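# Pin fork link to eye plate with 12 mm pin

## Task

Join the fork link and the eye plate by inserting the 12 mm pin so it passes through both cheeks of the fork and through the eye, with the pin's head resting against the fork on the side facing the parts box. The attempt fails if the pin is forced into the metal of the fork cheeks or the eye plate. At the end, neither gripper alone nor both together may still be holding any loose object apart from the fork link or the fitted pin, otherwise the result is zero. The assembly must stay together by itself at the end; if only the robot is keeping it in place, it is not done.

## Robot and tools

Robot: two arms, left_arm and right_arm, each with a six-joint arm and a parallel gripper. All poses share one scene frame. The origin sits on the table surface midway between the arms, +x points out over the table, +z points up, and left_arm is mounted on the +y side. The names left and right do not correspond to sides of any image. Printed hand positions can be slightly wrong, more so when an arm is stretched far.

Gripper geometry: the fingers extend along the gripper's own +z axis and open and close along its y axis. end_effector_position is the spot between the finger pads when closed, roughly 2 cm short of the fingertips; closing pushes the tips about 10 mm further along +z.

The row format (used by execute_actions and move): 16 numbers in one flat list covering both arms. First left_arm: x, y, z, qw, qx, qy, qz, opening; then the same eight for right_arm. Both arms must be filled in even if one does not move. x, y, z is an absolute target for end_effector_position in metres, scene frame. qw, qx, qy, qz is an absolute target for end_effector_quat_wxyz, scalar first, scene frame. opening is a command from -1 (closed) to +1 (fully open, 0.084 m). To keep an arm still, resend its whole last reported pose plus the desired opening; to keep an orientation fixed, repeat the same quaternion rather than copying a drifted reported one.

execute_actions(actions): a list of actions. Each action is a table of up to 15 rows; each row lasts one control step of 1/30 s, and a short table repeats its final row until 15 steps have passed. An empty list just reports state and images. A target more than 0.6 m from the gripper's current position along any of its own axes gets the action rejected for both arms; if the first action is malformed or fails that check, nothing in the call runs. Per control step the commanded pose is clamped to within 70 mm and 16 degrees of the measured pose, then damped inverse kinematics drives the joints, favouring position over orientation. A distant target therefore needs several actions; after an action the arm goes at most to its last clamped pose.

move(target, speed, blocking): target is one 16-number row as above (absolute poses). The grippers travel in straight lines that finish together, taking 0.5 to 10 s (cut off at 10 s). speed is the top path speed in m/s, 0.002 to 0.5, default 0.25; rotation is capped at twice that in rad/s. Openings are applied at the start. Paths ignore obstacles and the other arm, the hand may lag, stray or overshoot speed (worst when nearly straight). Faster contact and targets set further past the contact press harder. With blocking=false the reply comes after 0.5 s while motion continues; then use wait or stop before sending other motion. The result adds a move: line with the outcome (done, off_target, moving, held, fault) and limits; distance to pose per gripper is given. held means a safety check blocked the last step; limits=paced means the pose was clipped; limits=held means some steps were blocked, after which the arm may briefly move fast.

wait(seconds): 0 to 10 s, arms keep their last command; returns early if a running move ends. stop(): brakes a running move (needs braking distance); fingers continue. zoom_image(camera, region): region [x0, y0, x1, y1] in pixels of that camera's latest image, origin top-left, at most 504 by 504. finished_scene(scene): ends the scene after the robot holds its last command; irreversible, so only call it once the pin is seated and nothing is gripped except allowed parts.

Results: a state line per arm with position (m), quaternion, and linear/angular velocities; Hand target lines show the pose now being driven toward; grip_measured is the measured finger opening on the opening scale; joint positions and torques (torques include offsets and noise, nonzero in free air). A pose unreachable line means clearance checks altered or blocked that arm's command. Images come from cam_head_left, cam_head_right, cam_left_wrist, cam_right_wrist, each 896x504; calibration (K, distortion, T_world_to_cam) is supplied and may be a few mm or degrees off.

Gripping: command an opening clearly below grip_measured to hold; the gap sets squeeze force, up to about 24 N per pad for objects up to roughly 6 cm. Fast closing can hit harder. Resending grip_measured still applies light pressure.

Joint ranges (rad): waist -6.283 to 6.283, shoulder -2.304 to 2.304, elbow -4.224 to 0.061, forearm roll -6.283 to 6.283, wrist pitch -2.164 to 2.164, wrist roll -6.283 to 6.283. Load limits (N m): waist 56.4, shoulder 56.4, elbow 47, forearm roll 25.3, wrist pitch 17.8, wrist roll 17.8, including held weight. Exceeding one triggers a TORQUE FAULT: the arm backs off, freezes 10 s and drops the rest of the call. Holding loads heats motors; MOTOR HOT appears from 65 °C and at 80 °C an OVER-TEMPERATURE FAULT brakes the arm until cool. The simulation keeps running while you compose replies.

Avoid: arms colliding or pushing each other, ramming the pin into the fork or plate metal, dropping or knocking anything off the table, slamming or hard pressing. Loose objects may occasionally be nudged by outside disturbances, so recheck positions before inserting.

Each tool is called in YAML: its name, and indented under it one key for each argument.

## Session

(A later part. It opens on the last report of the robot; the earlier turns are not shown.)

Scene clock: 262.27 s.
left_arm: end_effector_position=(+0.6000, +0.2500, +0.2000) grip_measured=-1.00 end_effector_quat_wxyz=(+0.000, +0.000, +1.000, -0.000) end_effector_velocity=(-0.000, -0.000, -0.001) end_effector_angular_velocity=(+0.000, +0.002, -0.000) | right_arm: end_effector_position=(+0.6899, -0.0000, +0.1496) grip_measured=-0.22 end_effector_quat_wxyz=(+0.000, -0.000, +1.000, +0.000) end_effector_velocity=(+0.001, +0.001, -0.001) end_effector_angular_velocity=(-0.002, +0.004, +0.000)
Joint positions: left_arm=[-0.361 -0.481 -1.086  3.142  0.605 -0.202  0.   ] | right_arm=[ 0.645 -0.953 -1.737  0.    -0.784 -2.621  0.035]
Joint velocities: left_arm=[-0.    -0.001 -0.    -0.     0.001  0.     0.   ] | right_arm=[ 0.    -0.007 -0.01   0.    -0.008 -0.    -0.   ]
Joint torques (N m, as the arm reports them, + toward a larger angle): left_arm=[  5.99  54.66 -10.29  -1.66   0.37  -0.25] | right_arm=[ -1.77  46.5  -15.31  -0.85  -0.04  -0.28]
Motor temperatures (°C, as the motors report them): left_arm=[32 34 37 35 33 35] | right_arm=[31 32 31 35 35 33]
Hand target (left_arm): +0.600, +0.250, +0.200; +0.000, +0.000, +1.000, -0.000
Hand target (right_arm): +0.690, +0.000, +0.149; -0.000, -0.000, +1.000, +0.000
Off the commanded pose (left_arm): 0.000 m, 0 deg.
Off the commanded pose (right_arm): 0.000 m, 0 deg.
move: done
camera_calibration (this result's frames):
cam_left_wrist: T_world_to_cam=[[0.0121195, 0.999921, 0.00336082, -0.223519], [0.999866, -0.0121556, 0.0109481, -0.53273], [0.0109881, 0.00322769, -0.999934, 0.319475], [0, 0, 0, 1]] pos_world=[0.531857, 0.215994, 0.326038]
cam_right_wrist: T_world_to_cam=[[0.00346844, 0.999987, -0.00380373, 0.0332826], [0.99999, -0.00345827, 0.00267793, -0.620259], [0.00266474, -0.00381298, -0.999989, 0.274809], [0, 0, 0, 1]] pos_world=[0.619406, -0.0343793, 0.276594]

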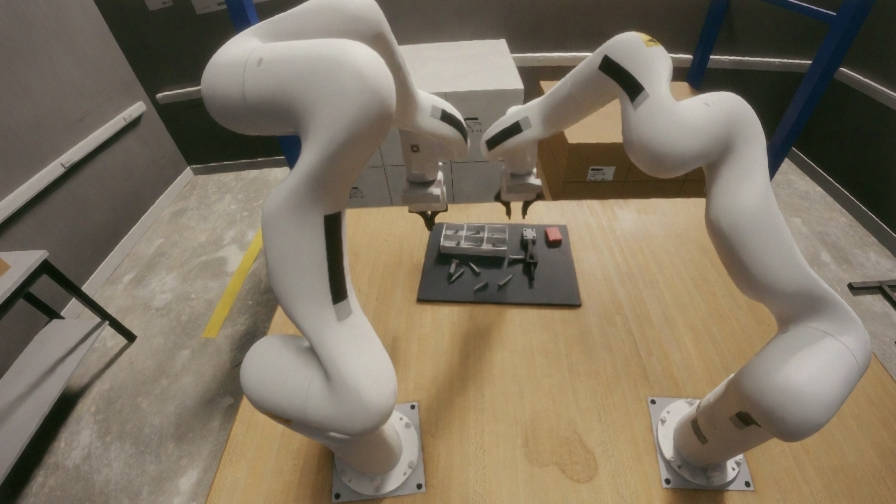

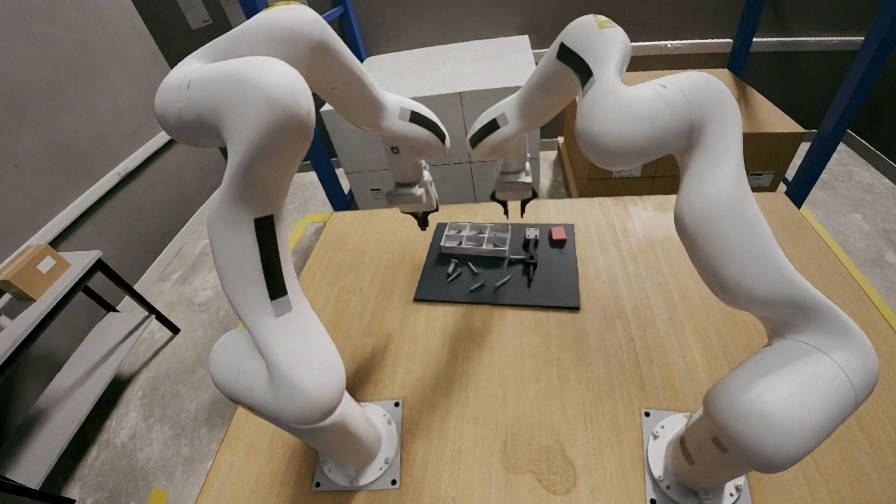

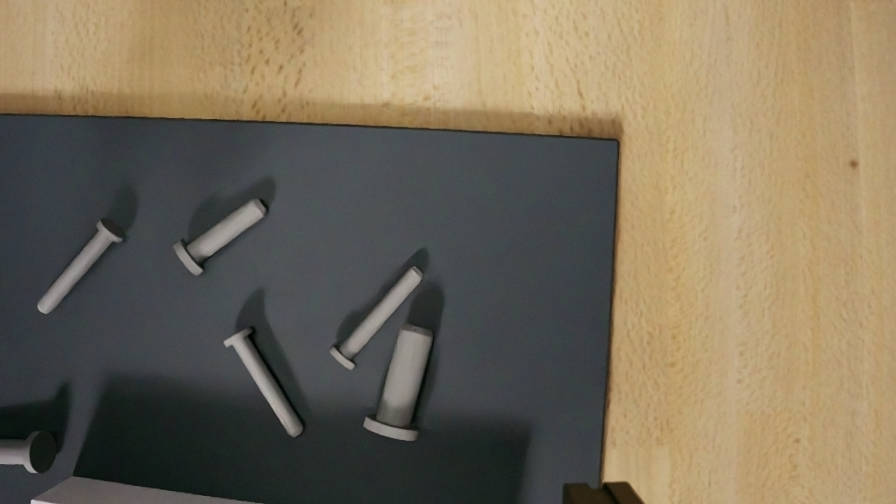

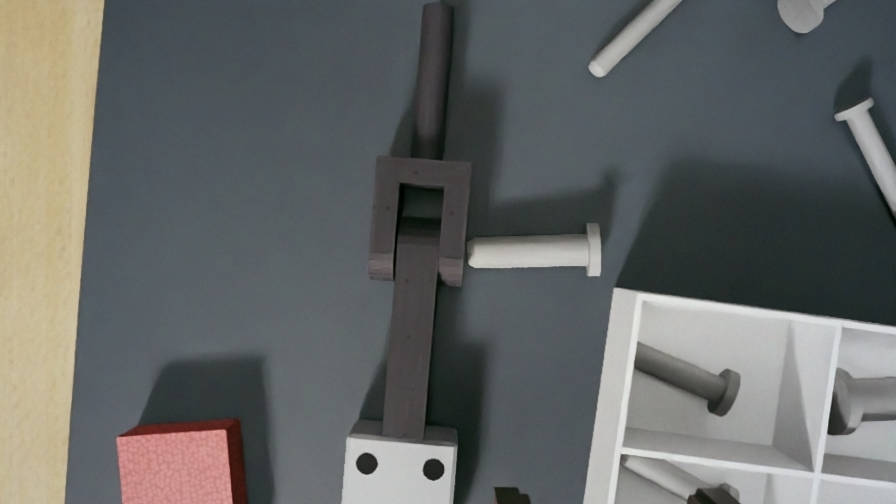

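move:
  target: [0.6,0.25,0.2,0,0,1,0,-1,0.620,0.0,0.10,0,0.729,0.684,0,-0.5]

move:
  target: [0.6,0.25,0.2,0,0,1,0,-1,0.620,0.0,0.034,0,0.729,0.684,0,-0.5]
  speed: 0.05

move:
  target: [0.6,0.25,0.2,0,0,1,0,-1,0.620,0.0,0.034,0,0.729,0.684,0,-1]

move:
  target: [0.6,0.25,0.2,0,0,1,0,-1,0.620,0.003,0.047,0,0.729,0.684,0,-1]
  speed: 0.02

zoom_image:
  camera: "cam_head_left"
  region: [470,220,570,290]

Scene clock: 270.03 s.
left_arm: end_effector_position=(+0.6000, +0.2500, +0.2000) grip_measured=-1.00 end_effector_quat_wxyz=(-0.000, +0.000, +1.000, +0.000) end_effector_velocity=(-0.000, +0.000, +0.000) end_effector_angular_velocity=(-0.000, +0.000, +0.001) | right_arm: end_effector_position=(+0.6199, -0.0002, +0.1003) grip_measured=-0.52 end_effector_quat_wxyz=(+0.000, +0.729, +0.684, -0.000) end_effector_velocity=(-0.002, +0.000, -0.001) end_effector_angular_velocity=(-0.004, -0.000, -0.006)
Joint positions: left_arm=[-0.361 -0.481 -1.086  3.142  0.605 -0.202  0.   ] | right_arm=[ 0.697 -0.882 -1.481 -0.    -0.599 -0.934  0.021]
Joint velocities: left_arm=[ 0.001  0.001  0.    -0.     0.001  0.     0.   ] | right_arm=[ 0.002  0.001  0.003 -0.006  0.001  0.013  0.   ]
Joint torques (N m, as the arm reports them, + toward a larger angle): left_arm=[  6.55  54.6  -10.7   -1.54   0.48  -0.36] | right_arm=[ -1.73  43.4  -13.37  -2.12   0.57  -0.21]
Motor temperatures (°C, as the motors report them): left_arm=[32 34 37 35 33 35] | right_arm=[31 32 31 35 35 33]
Hand target (left_arm): +0.600, +0.250, +0.200; +0.000, +0.000, +1.000, -0.000
Hand target (right_arm): +0.620, -0.000, +0.100; +0.000, +0.729, +0.684, -0.000
Off the commanded pose (left_arm): 0.000 m, 0 deg.
Off the commanded pose (right_arm): 0.000 m, 0 deg.
move: done
camera_calibration (this result's frames):
cam_left_wrist: T_world_to_cam=[[0.0121169, 0.999921, 0.00336263, -0.223517], [0.999866, -0.012153, 0.0109475, -0.532732], [0.0109875, 0.00322953, -0.999934, 0.319474], [0, 0, 0, 1]] pos_world=[0.531858, 0.215993, 0.326037]
cam_right_wrist: T_world_to_cam=[[0.997756, -0.0668298, -0.0041822, -0.582961], [-0.0668191, -0.997762, 0.00263299, 0.11096], [-0.00434881, -0.00234763, -0.999988, 0.230088], [0, 0, 0, 1]] pos_world=[0.590067, 0.0722931, 0.227355]

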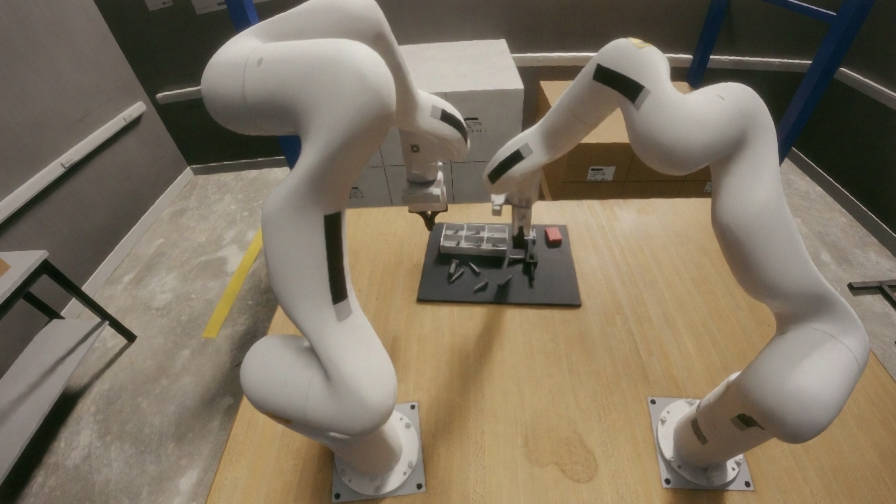

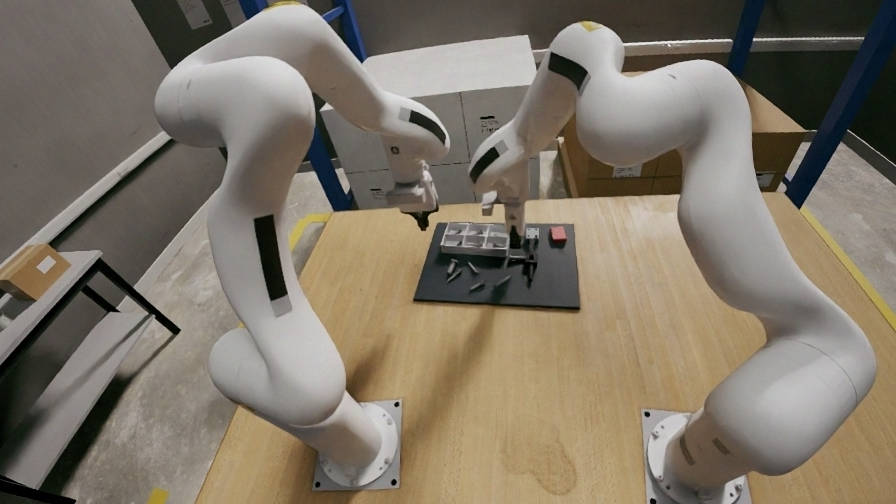

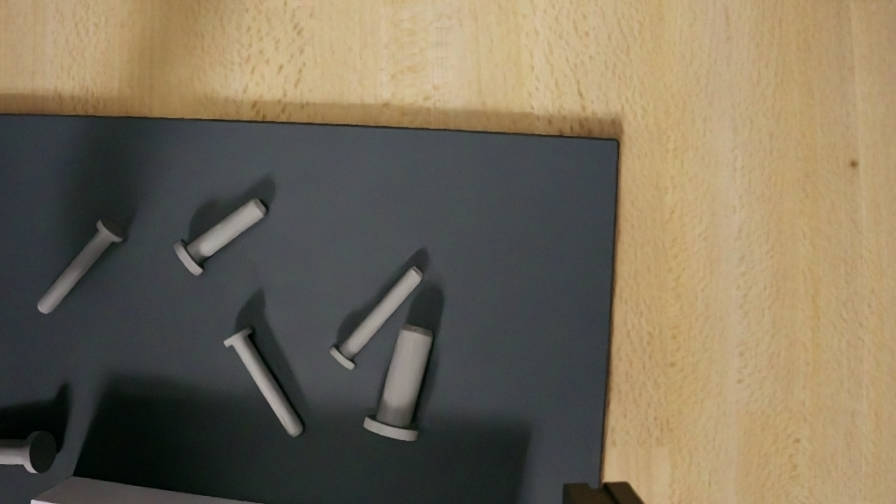

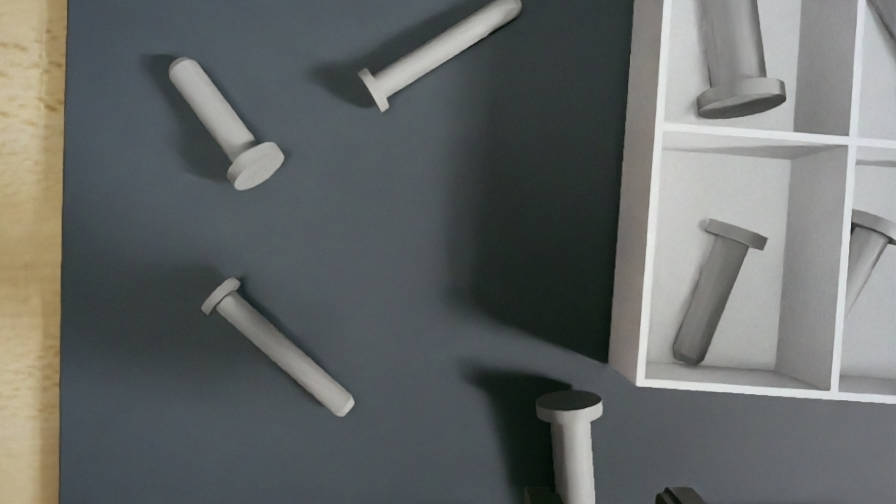

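Scene clock: 271.73 s.
left_arm: end_effector_position=(+0.6000, +0.2500, +0.2000) grip_measured=-1.00 end_effector_quat_wxyz=(-0.000, -0.000, +1.000, +0.000) end_effector_velocity=(-0.000, +0.000, -0.000) end_effector_angular_velocity=(-0.000, +0.001, +0.001) | right_arm: end_effector_position=(+0.6198, -0.0002, +0.0343) grip_measured=-0.52 end_effector_quat_wxyz=(+0.000, +0.729, +0.684, +0.000) end_effector_velocity=(+0.000, -0.000, -0.002) end_effector_angular_velocity=(+0.001, +0.000, -0.001)
Joint positions: left_arm=[-0.361 -0.481 -1.086  3.142  0.605 -0.202  0.   ] | right_arm=[ 0.697 -0.992 -1.501 -0.    -0.51  -0.933  0.021]
Joint velocities: left_arm=[ 0.    -0.     0.    -0.001  0.001  0.     0.   ] | right_arm=[-0.001 -0.003 -0.001  0.001  0.002 -0.     0.   ]
Joint torques (N m, as the arm reports them, + toward a larger angle): left_arm=[  6.58  53.86 -10.43  -1.42   0.43  -0.25] | right_arm=[ -0.98  43.53 -12.53  -0.24   0.38  -0.07]
Motor temperatures (°C, as the motors report them): left_arm=[32 34 37 35 33 35] | right_arm=[31 32 31 35 35 33]
Hand target (left_arm): +0.600, +0.250, +0.200; +0.000, +0.000, +1.000, -0.000
Hand target (right_arm): +0.620, -0.000, +0.034; +0.000, +0.729, +0.684, -0.000
Off the commanded pose (left_arm): 0.000 m, 0 deg.
Off the commanded pose (right_arm): 0.000 m, 0 deg.
move: done
camera_calibration (this result's frames):
cam_left_wrist: T_world_to_cam=[[0.0121167, 0.999921, 0.00336263, -0.223517], [0.999866, -0.0121528, 0.0109475, -0.532732], [0.0109875, 0.00322953, -0.999934, 0.319474], [0, 0, 0, 1]] pos_world=[0.531858, 0.215993, 0.326037]
cam_right_wrist: T_world_to_cam=[[0.997718, -0.0673977, -0.00403679, -0.583186], [-0.0673875, -0.997723, 0.00260152, 0.111542], [-0.00420294, -0.00232355, -0.999988, 0.164001], [0, 0, 0, 1]] pos_world=[0.590061, 0.0723639, 0.161355]

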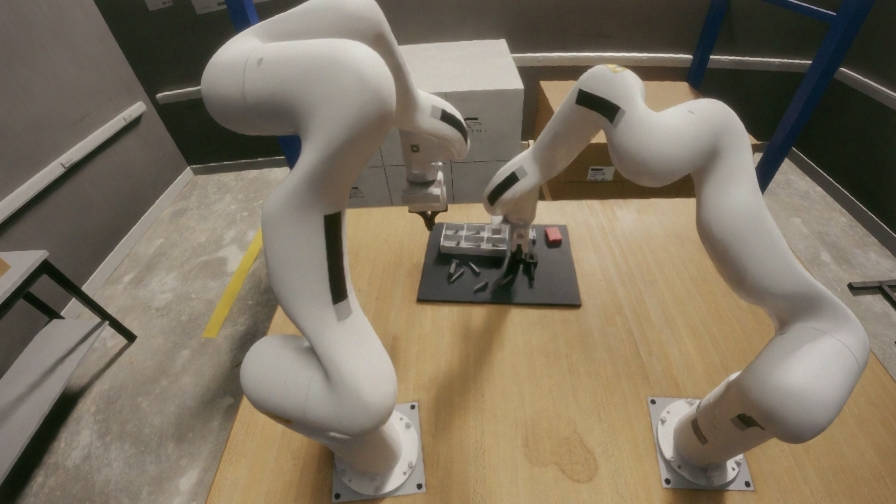

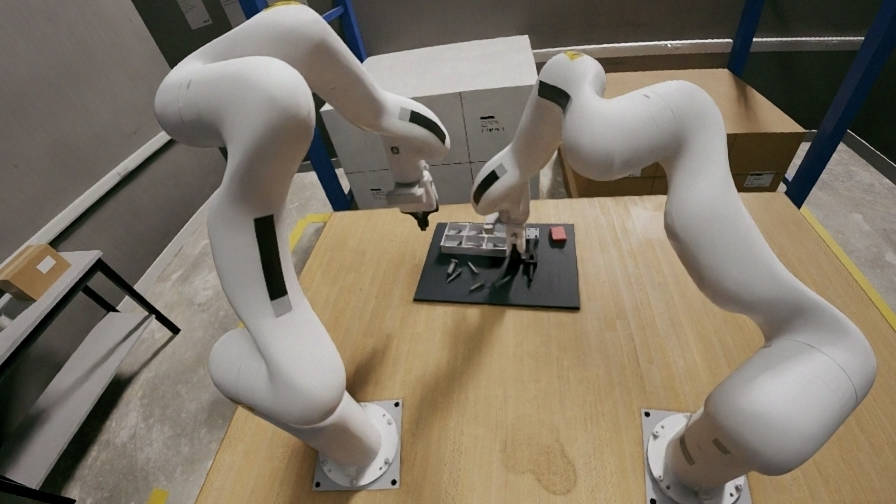

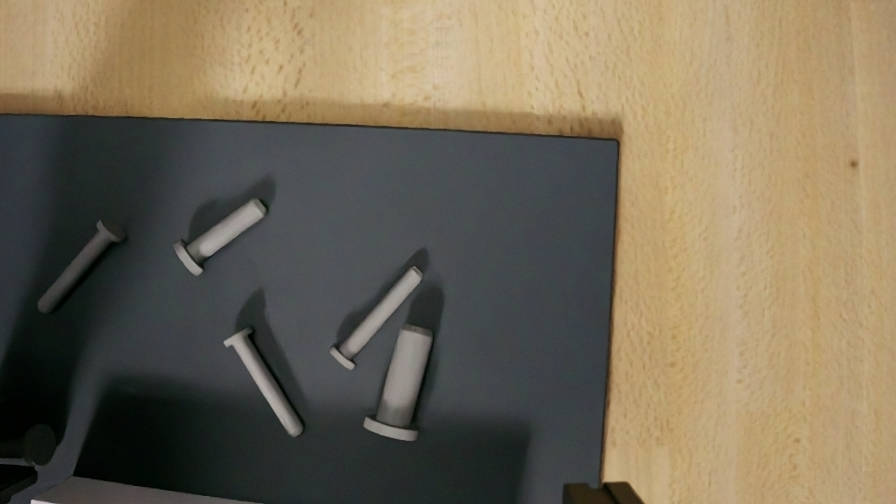

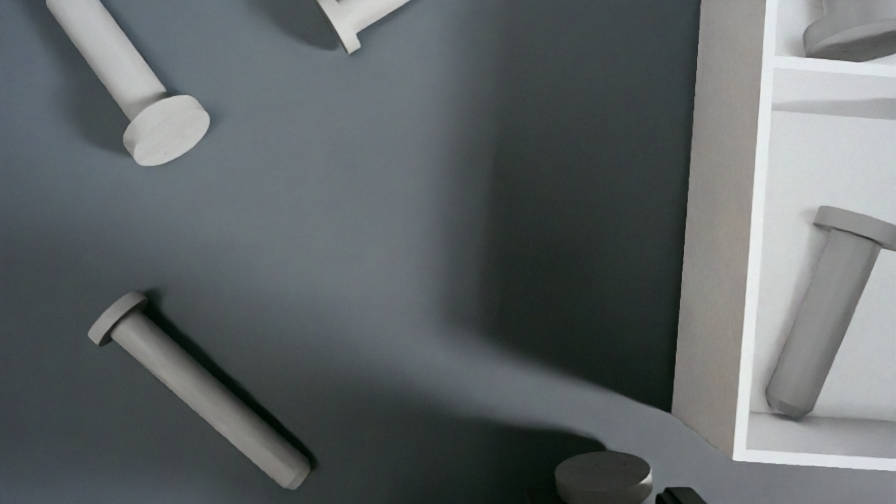

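Scene clock: 272.43 s.
left_arm: end_effector_position=(+0.6000, +0.2500, +0.2000) grip_measured=-1.00 end_effector_quat_wxyz=(-0.000, -0.000, +1.000, +0.000) end_effector_velocity=(+0.000, +0.001, -0.000) end_effector_angular_velocity=(+0.000, -0.001, +0.002) | right_arm: end_effector_position=(+0.6200, -0.0000, +0.0340) grip_measured=-0.74 end_effector_quat_wxyz=(+0.000, +0.729, +0.684, -0.000) end_effector_velocity=(+0.001, +0.000, +0.000) end_effector_angular_velocity=(+0.000, -0.001, +0.001)
Joint positions: left_arm=[-0.361 -0.481 -1.086  3.142  0.605 -0.202  0.   ] | right_arm=[ 0.697 -0.993 -1.502  0.    -0.51  -0.933  0.011]
Joint velocities: left_arm=[ 0.002 -0.001 -0.     0.001 -0.001  0.     0.   ] | right_arm=[-0.     0.    -0.001 -0.001  0.    -0.    -0.   ]
Joint torques (N m, as the arm reports them, + toward a larger angle): left_arm=[  6.5   53.71 -10.4   -1.2    0.45  -0.13] | right_arm=[  0.71  44.86 -12.36  -0.32   0.3    0.  ]
Motor temperatures (°C, as the motors report them): left_arm=[32 34 37 35 33 35] | right_arm=[31 32 31 35 35 33]
Hand target (left_arm): +0.600, +0.250, +0.200; -0.000, +0.000, +1.000, -0.000
Hand target (right_arm): +0.620, -0.000, +0.034; +0.000, +0.729, +0.684, -0.000
Off the commanded pose (left_arm): 0.000 m, 0 deg.
Off the commanded pose (right_arm): 0.000 m, 0 deg.
move: done
camera_calibration (this result's frames):
cam_left_wrist: T_world_to_cam=[[0.0121167, 0.999921, 0.00336262, -0.223517], [0.999866, -0.0121528, 0.0109475, -0.532732], [0.0109875, 0.00322952, -0.999934, 0.319474], [0, 0, 0, 1]] pos_world=[0.531858, 0.215993, 0.326037]
cam_right_wrist: T_world_to_cam=[[0.997722, -0.0673246, -0.00421682, -0.583339], [-0.0673141, -0.997728, 0.00259248, 0.111658], [-0.00438178, -0.00230272, -0.999988, 0.16384], [0, 0, 0, 1]] pos_world=[0.590245, 0.0725081, 0.161089]

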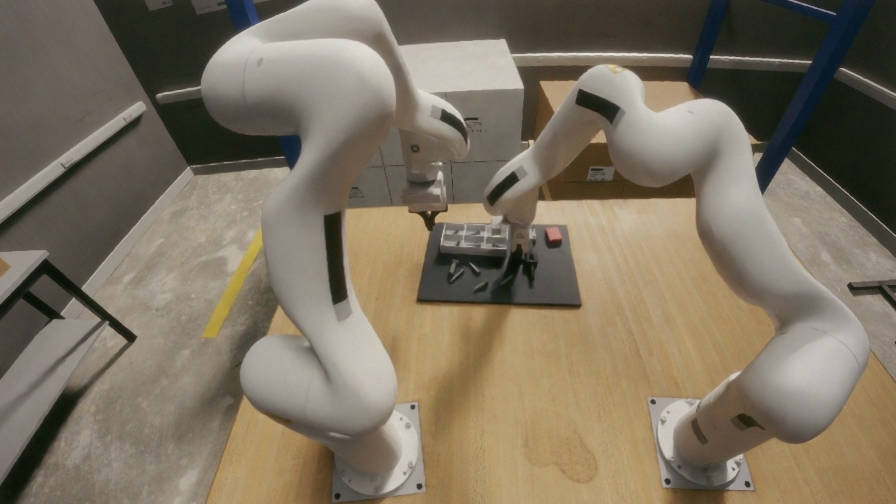

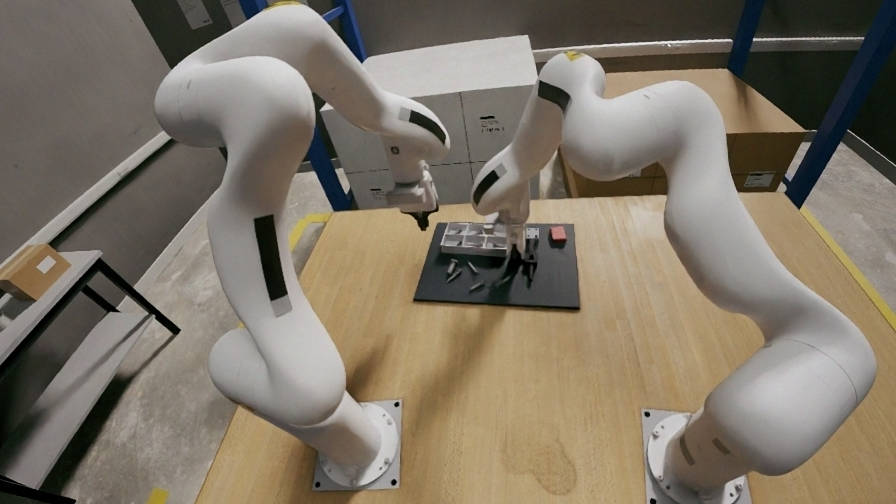

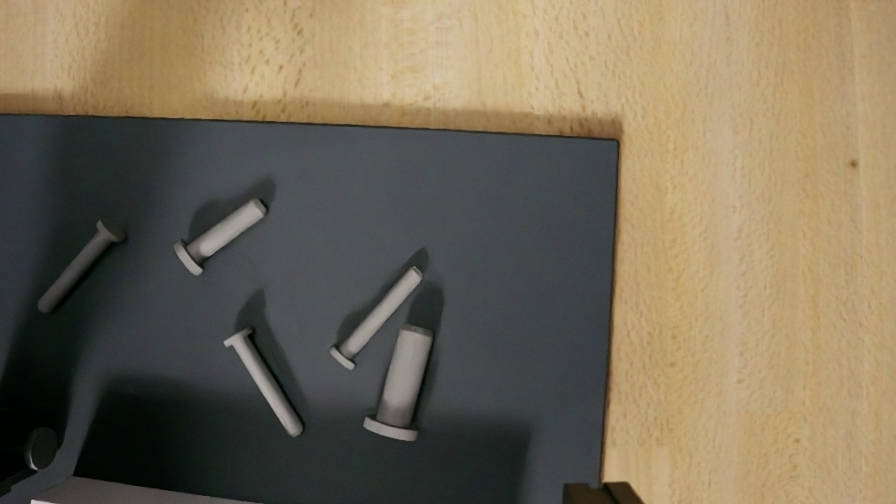

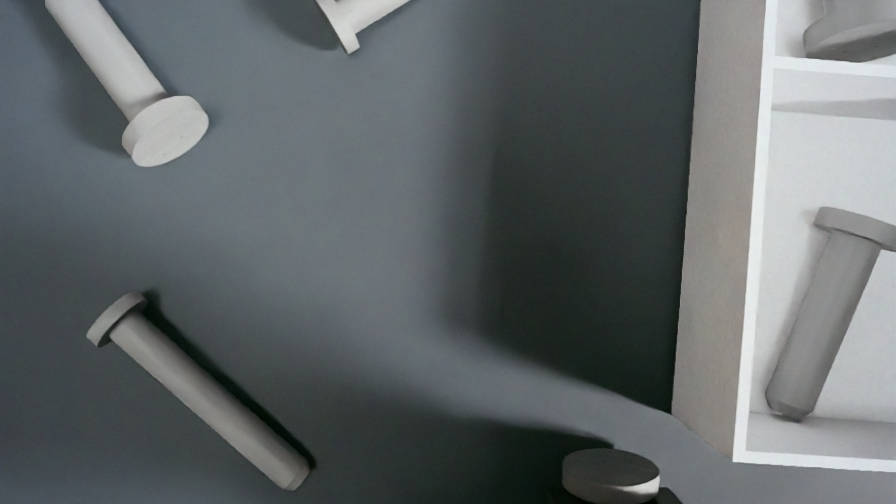

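Scene clock: 273.40 s.
left_arm: end_effector_position=(+0.6000, +0.2500, +0.2000) grip_measured=-1.00 end_effector_quat_wxyz=(+0.000, -0.000, +1.000, -0.000) end_effector_velocity=(+0.000, +0.000, +0.001) end_effector_angular_velocity=(+0.000, -0.001, -0.000) | right_arm: end_effector_position=(+0.6200, +0.0030, +0.0468) grip_measured=-0.74 end_effector_quat_wxyz=(-0.000, +0.729, +0.684, -0.000) end_effector_velocity=(+0.000, +0.000, +0.002) end_effector_angular_velocity=(-0.000, -0.000, -0.000)
Joint positions: left_arm=[-0.361 -0.481 -1.086  3.142  0.605 -0.202  0.   ] | right_arm=[ 0.701 -0.974 -1.503  0.    -0.529 -0.93   0.011]
Joint velocities: left_arm=[ 0.     0.001 -0.     0.001 -0.     0.     0.   ] | right_arm=[-0.     0.002 -0.    -0.001 -0.003  0.001 -0.   ]
Joint torques (N m, as the arm reports them, + toward a larger angle): left_arm=[  6.86  53.62 -10.67  -1.54   0.48  -0.14] | right_arm=[ -1.73  44.01 -12.58  -0.33   0.56  -0.02]
Motor temperatures (°C, as the motors report them): left_arm=[32 34 37 35 33 35] | right_arm=[31 32 31 35 35 33]
Hand target (left_arm): +0.600, +0.250, +0.200; -0.000, -0.000, +1.000, -0.000
Hand target (right_arm): +0.620, +0.003, +0.047; -0.000, +0.729, +0.684, +0.000
Off the commanded pose (left_arm): 0.000 m, 0 deg.
Off the commanded pose (right_arm): 0.000 m, 0 deg.
move: done
camera_calibration (this result's frames):
cam_left_wrist: T_world_to_cam=[[0.0121165, 0.999921, 0.00336246, -0.223517], [0.999866, -0.0121526, 0.0109477, -0.532732], [0.0109877, 0.00322936, -0.999934, 0.319474], [0, 0, 0, 1]] pos_world=[0.531859, 0.215993, 0.326037]
cam_right_wrist: T_world_to_cam=[[0.997723, -0.0673087, -0.00424734, -0.583117], [-0.0672981, -0.99773, 0.00258711, 0.114599], [-0.00441183, -0.00229538, -0.999988, 0.176653], [0, 0, 0, 1]] pos_world=[0.590281, 0.0754955, 0.173877]

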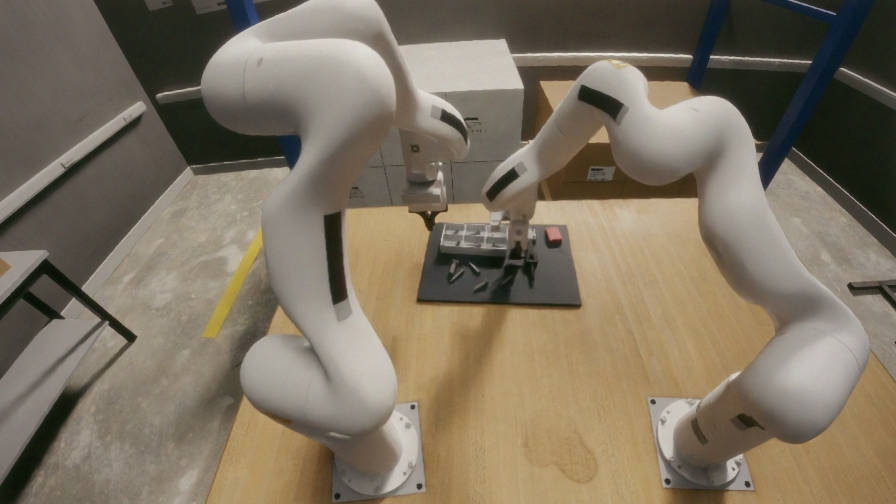

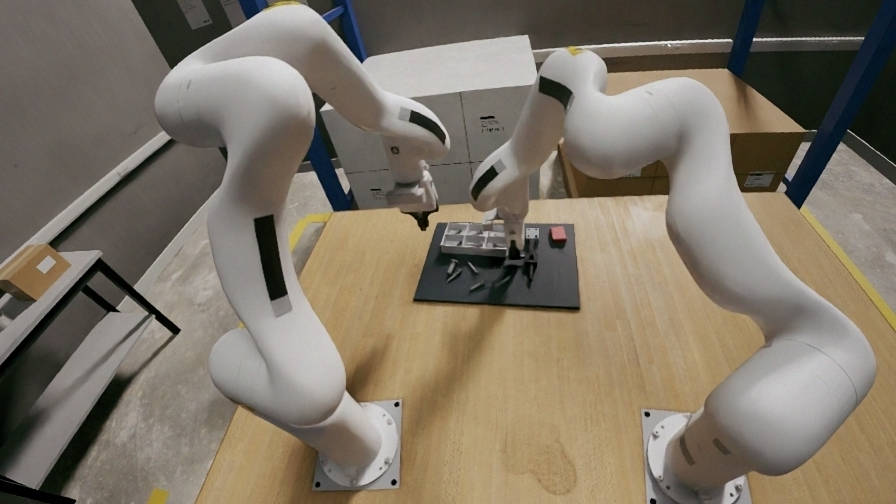

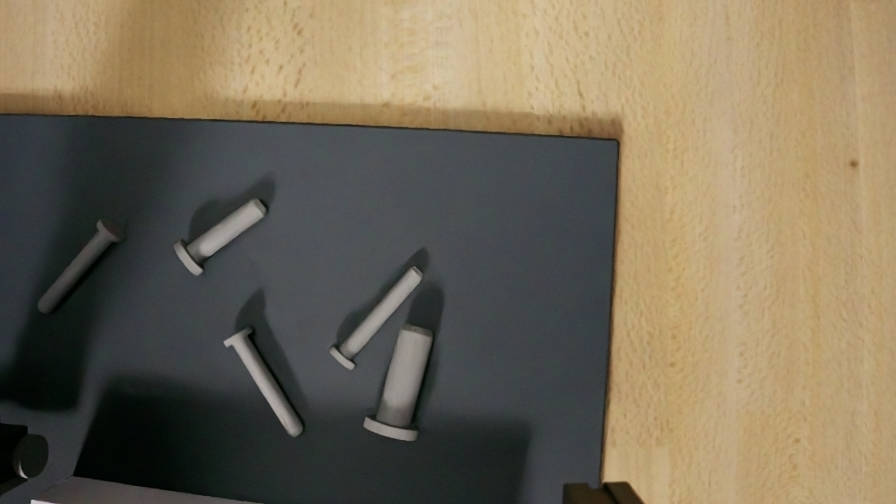

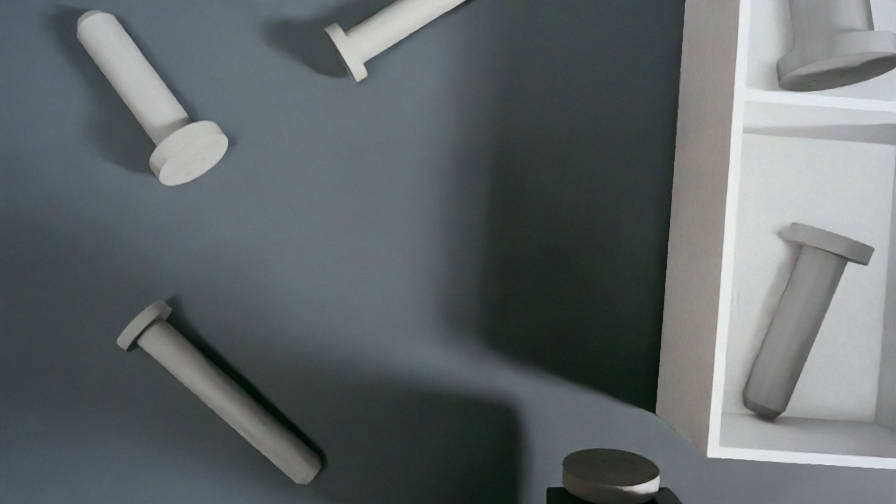

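Region (470, 220, 570, 290) of cam_head_left's 896x504 image, scaled by 5.040, with more detail than that image has; it fills the top 353 rows of this view, and the rest is white.

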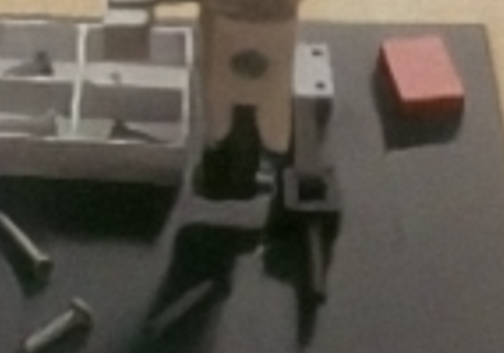

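move:
  target: [0.6,0.25,0.2,0,0,1,0,-1,0.620,0.005,0.047,0.0255,0.729,0.684,-0.024,-1]
  speed: 0.02

move:
  target: [0.6,0.25,0.2,0,0,1,0,-1,0.620,-0.006,0.047,0.0255,0.729,0.684,-0.024,-1]
  speed: 0.005

zoom_image:
  camera: "cam_head_left"
  region: [490,230,560,280]

Scene clock: 277.40 s.
left_arm: end_effector_position=(+0.6000, +0.2500, +0.2000) grip_measured=-1.00 end_effector_quat_wxyz=(+0.000, -0.000, +1.000, +0.000) end_effector_velocity=(+0.000, +0.000, -0.000) end_effector_angular_velocity=(+0.000, -0.001, -0.000) | right_arm: end_effector_position=(+0.6200, +0.0050, +0.0470) grip_measured=-0.74 end_effector_quat_wxyz=(+0.025, +0.729, +0.684, -0.024) end_effector_velocity=(+0.000, +0.001, +0.001) end_effector_angular_velocity=(-0.007, -0.001, -0.000)
Joint positions: left_arm=[-0.361 -0.481 -1.086  3.142  0.605 -0.202  0.   ] | right_arm=[ 0.724 -0.996 -1.545 -0.102 -0.591 -0.82   0.011]
Joint velocities: left_arm=[ 0.    -0.     0.     0.    -0.001 -0.     0.   ] | right_arm=[ 0.004 -0.002 -0.006 -0.01  -0.008  0.012  0.   ]
Joint torques (N m, as the arm reports them, + toward a larger angle): left_arm=[  6.5   54.55 -11.12  -1.49   0.33  -0.21] | right_arm=[  1.71  46.08 -13.21  -0.83   0.2   -0.09]
Motor temperatures (°C, as the motors report them): left_arm=[32 34 37 35 33 35] | right_arm=[31 32 31 35 35 33]
Hand target (left_arm): +0.600, +0.250, +0.200; -0.000, -0.000, +1.000, +0.000
Hand target (right_arm): +0.620, +0.005, +0.047; +0.025, +0.729, +0.684, -0.024
Off the commanded pose (left_arm): 0.000 m, 0 deg.
Off the commanded pose (right_arm): 0.000 m, 0 deg.
move: done
camera_calibration (this result's frames):
cam_left_wrist: T_world_to_cam=[[0.0121167, 0.999921, 0.00336261, -0.223517], [0.999866, -0.0121529, 0.0109477, -0.532732], [0.0109877, 0.00322951, -0.999934, 0.319474], [0, 0, 0, 1]] pos_world=[0.531858, 0.215993, 0.326037]
cam_right_wrist: T_world_to_cam=[[0.997735, -0.0672649, 0.000375751, -0.583141], [-0.0671194, -0.995177, 0.0715314, 0.113251], [-0.00443762, -0.0713946, -0.997438, 0.177044], [0, 0, 0, 1]] pos_world=[0.590207, 0.0861195, 0.168708]

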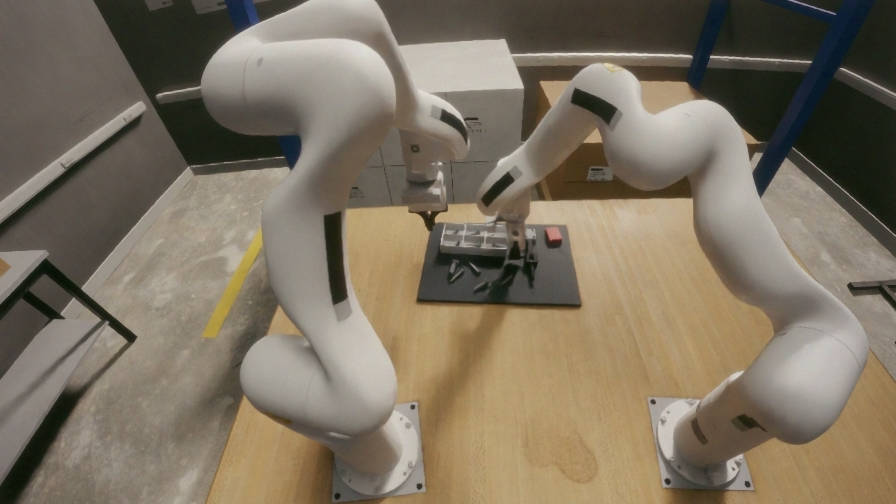

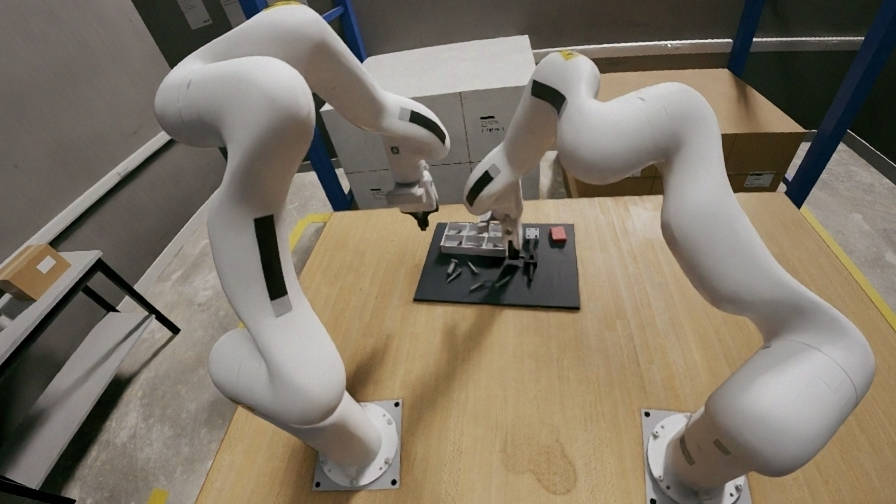

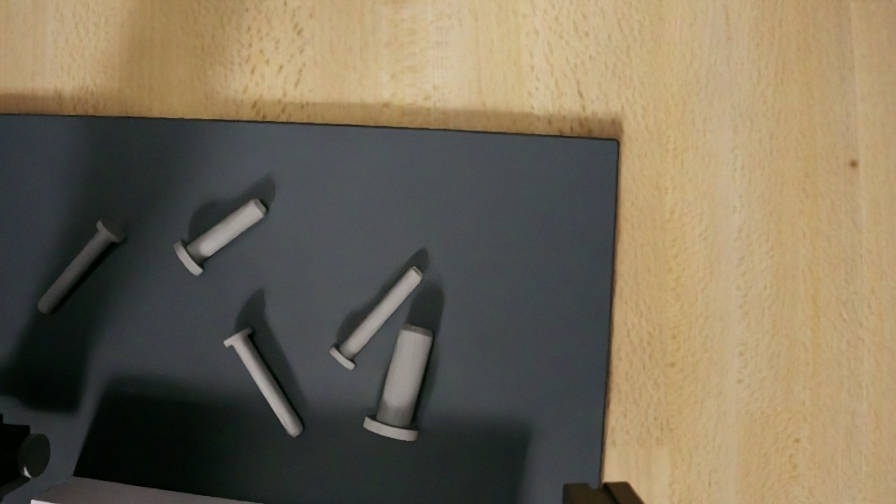

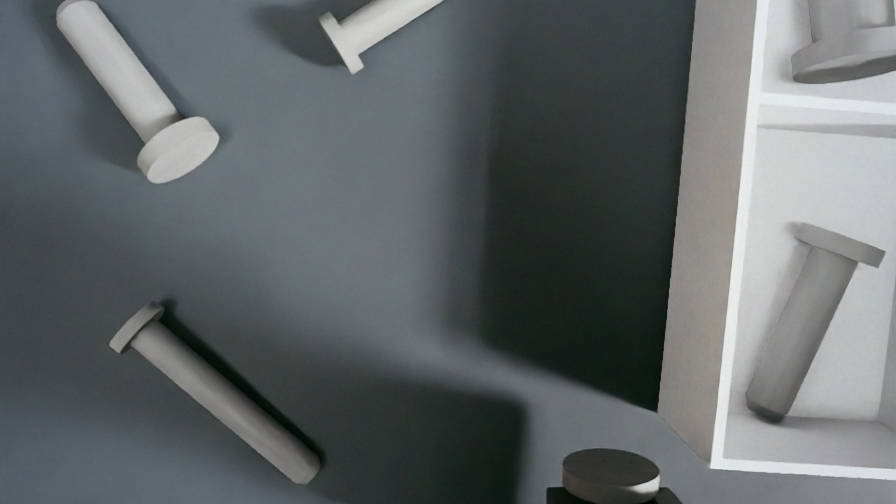

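Scene clock: 279.83 s.
left_arm: end_effector_position=(+0.6000, +0.2500, +0.2000) grip_measured=-1.00 end_effector_quat_wxyz=(+0.000, +0.000, +1.000, +0.000) end_effector_velocity=(-0.000, -0.000, +0.001) end_effector_angular_velocity=(-0.000, -0.000, -0.001) | right_arm: end_effector_position=(+0.6201, -0.0058, +0.0471) grip_measured=-0.74 end_effector_quat_wxyz=(+0.026, +0.729, +0.684, -0.024) end_effector_velocity=(-0.000, -0.001, +0.000) end_effector_angular_velocity=(-0.001, +0.000, +0.001)
Joint positions: left_arm=[-0.361 -0.481 -1.086  3.142  0.605 -0.202  0.   ] | right_arm=[ 0.711 -0.983 -1.521 -0.106 -0.579 -0.829  0.011]
Joint velocities: left_arm=[-0.001  0.001 -0.    -0.     0.001  0.     0.   ] | right_arm=[-0.001  0.002  0.003 -0.001  0.001 -0.001 -0.   ]
Joint torques (N m, as the arm reports them, + toward a larger angle): left_arm=[  6.35  53.96 -10.37  -1.52   0.37  -0.18] | right_arm=[-13.06  44.07 -10.42  -4.54  -1.69  -0.1 ]
Motor temperatures (°C, as the motors report them): left_arm=[32 34 37 35 33 35] | right_arm=[31 32 31 35 35 33]
Hand target (left_arm): +0.600, +0.250, +0.200; +0.000, -0.000, +1.000, -0.000
Hand target (right_arm): +0.620, -0.006, +0.047; +0.025, +0.729, +0.684, -0.024
Off the commanded pose (left_arm): 0.000 m, 0 deg.
Off the commanded pose (right_arm): 0.000 m, 0 deg.
move: done
camera_calibration (this result's frames):
cam_left_wrist: T_world_to_cam=[[0.0121173, 0.999921, 0.00336258, -0.223517], [0.999866, -0.0121534, 0.0109477, -0.532732], [0.0109877, 0.00322947, -0.999934, 0.319474], [0, 0, 0, 1]] pos_world=[0.531858, 0.215993, 0.326037]
cam_right_wrist: T_world_to_cam=[[0.997723, -0.0674377, 0.000769625, -0.584049], [-0.0673177, -0.995125, 0.0720685, 0.102567], [-0.00409426, -0.0719562, -0.997399, 0.176205], [0, 0, 0, 1]] pos_world=[0.590345, 0.0753592, 0.168804]

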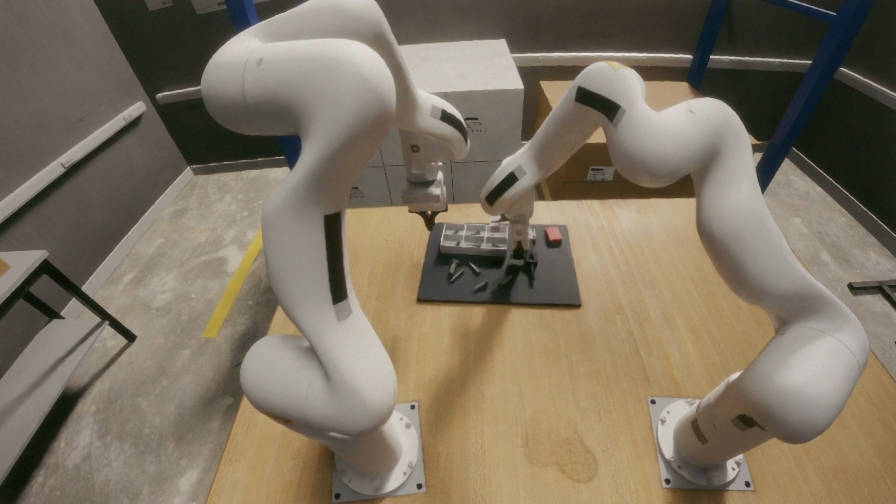

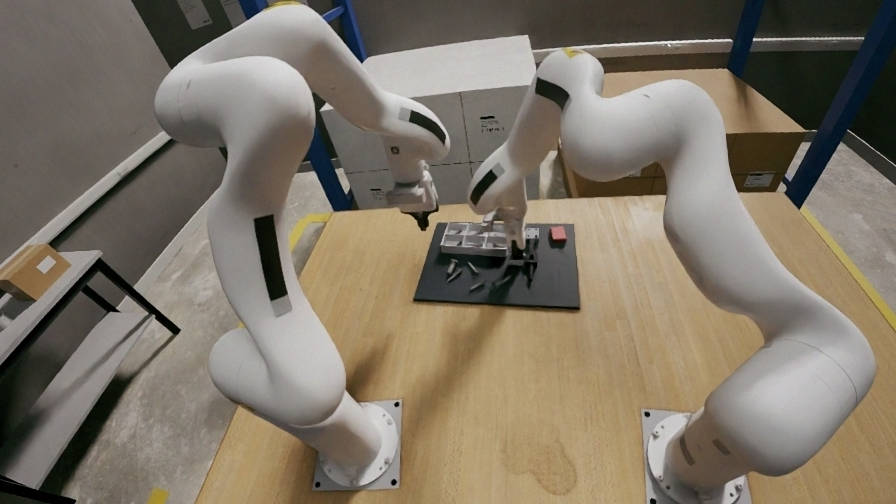

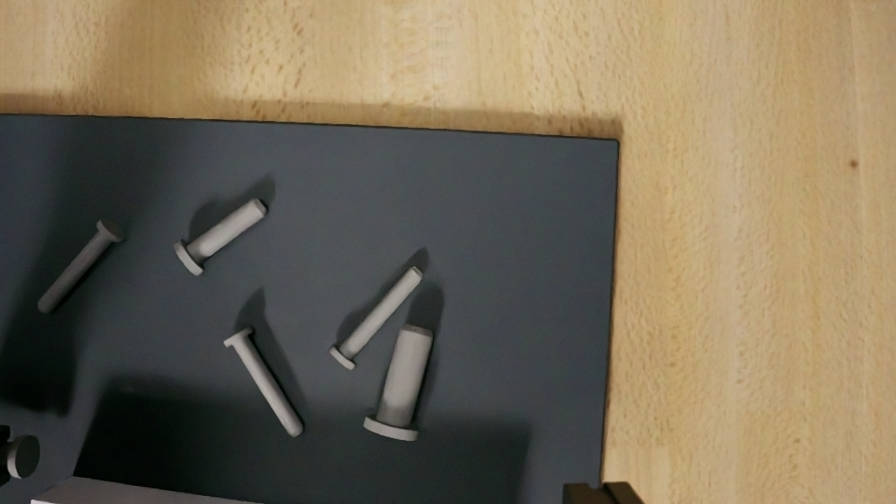

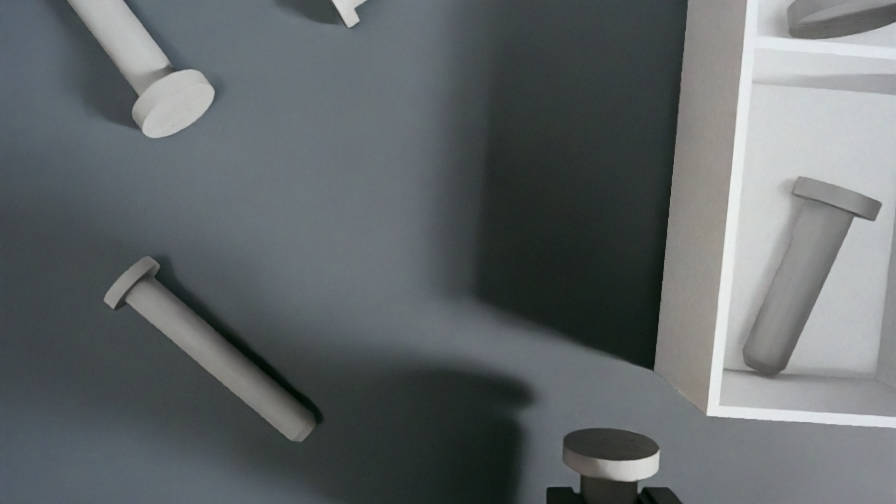

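Region (490, 230, 560, 280) of cam_head_left's 896x504 image, scaled by 7.200, with more detail than that image has; it fills the top 360 rows of this view, and the rest is white.

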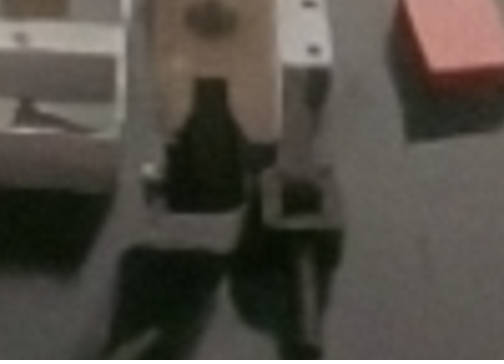

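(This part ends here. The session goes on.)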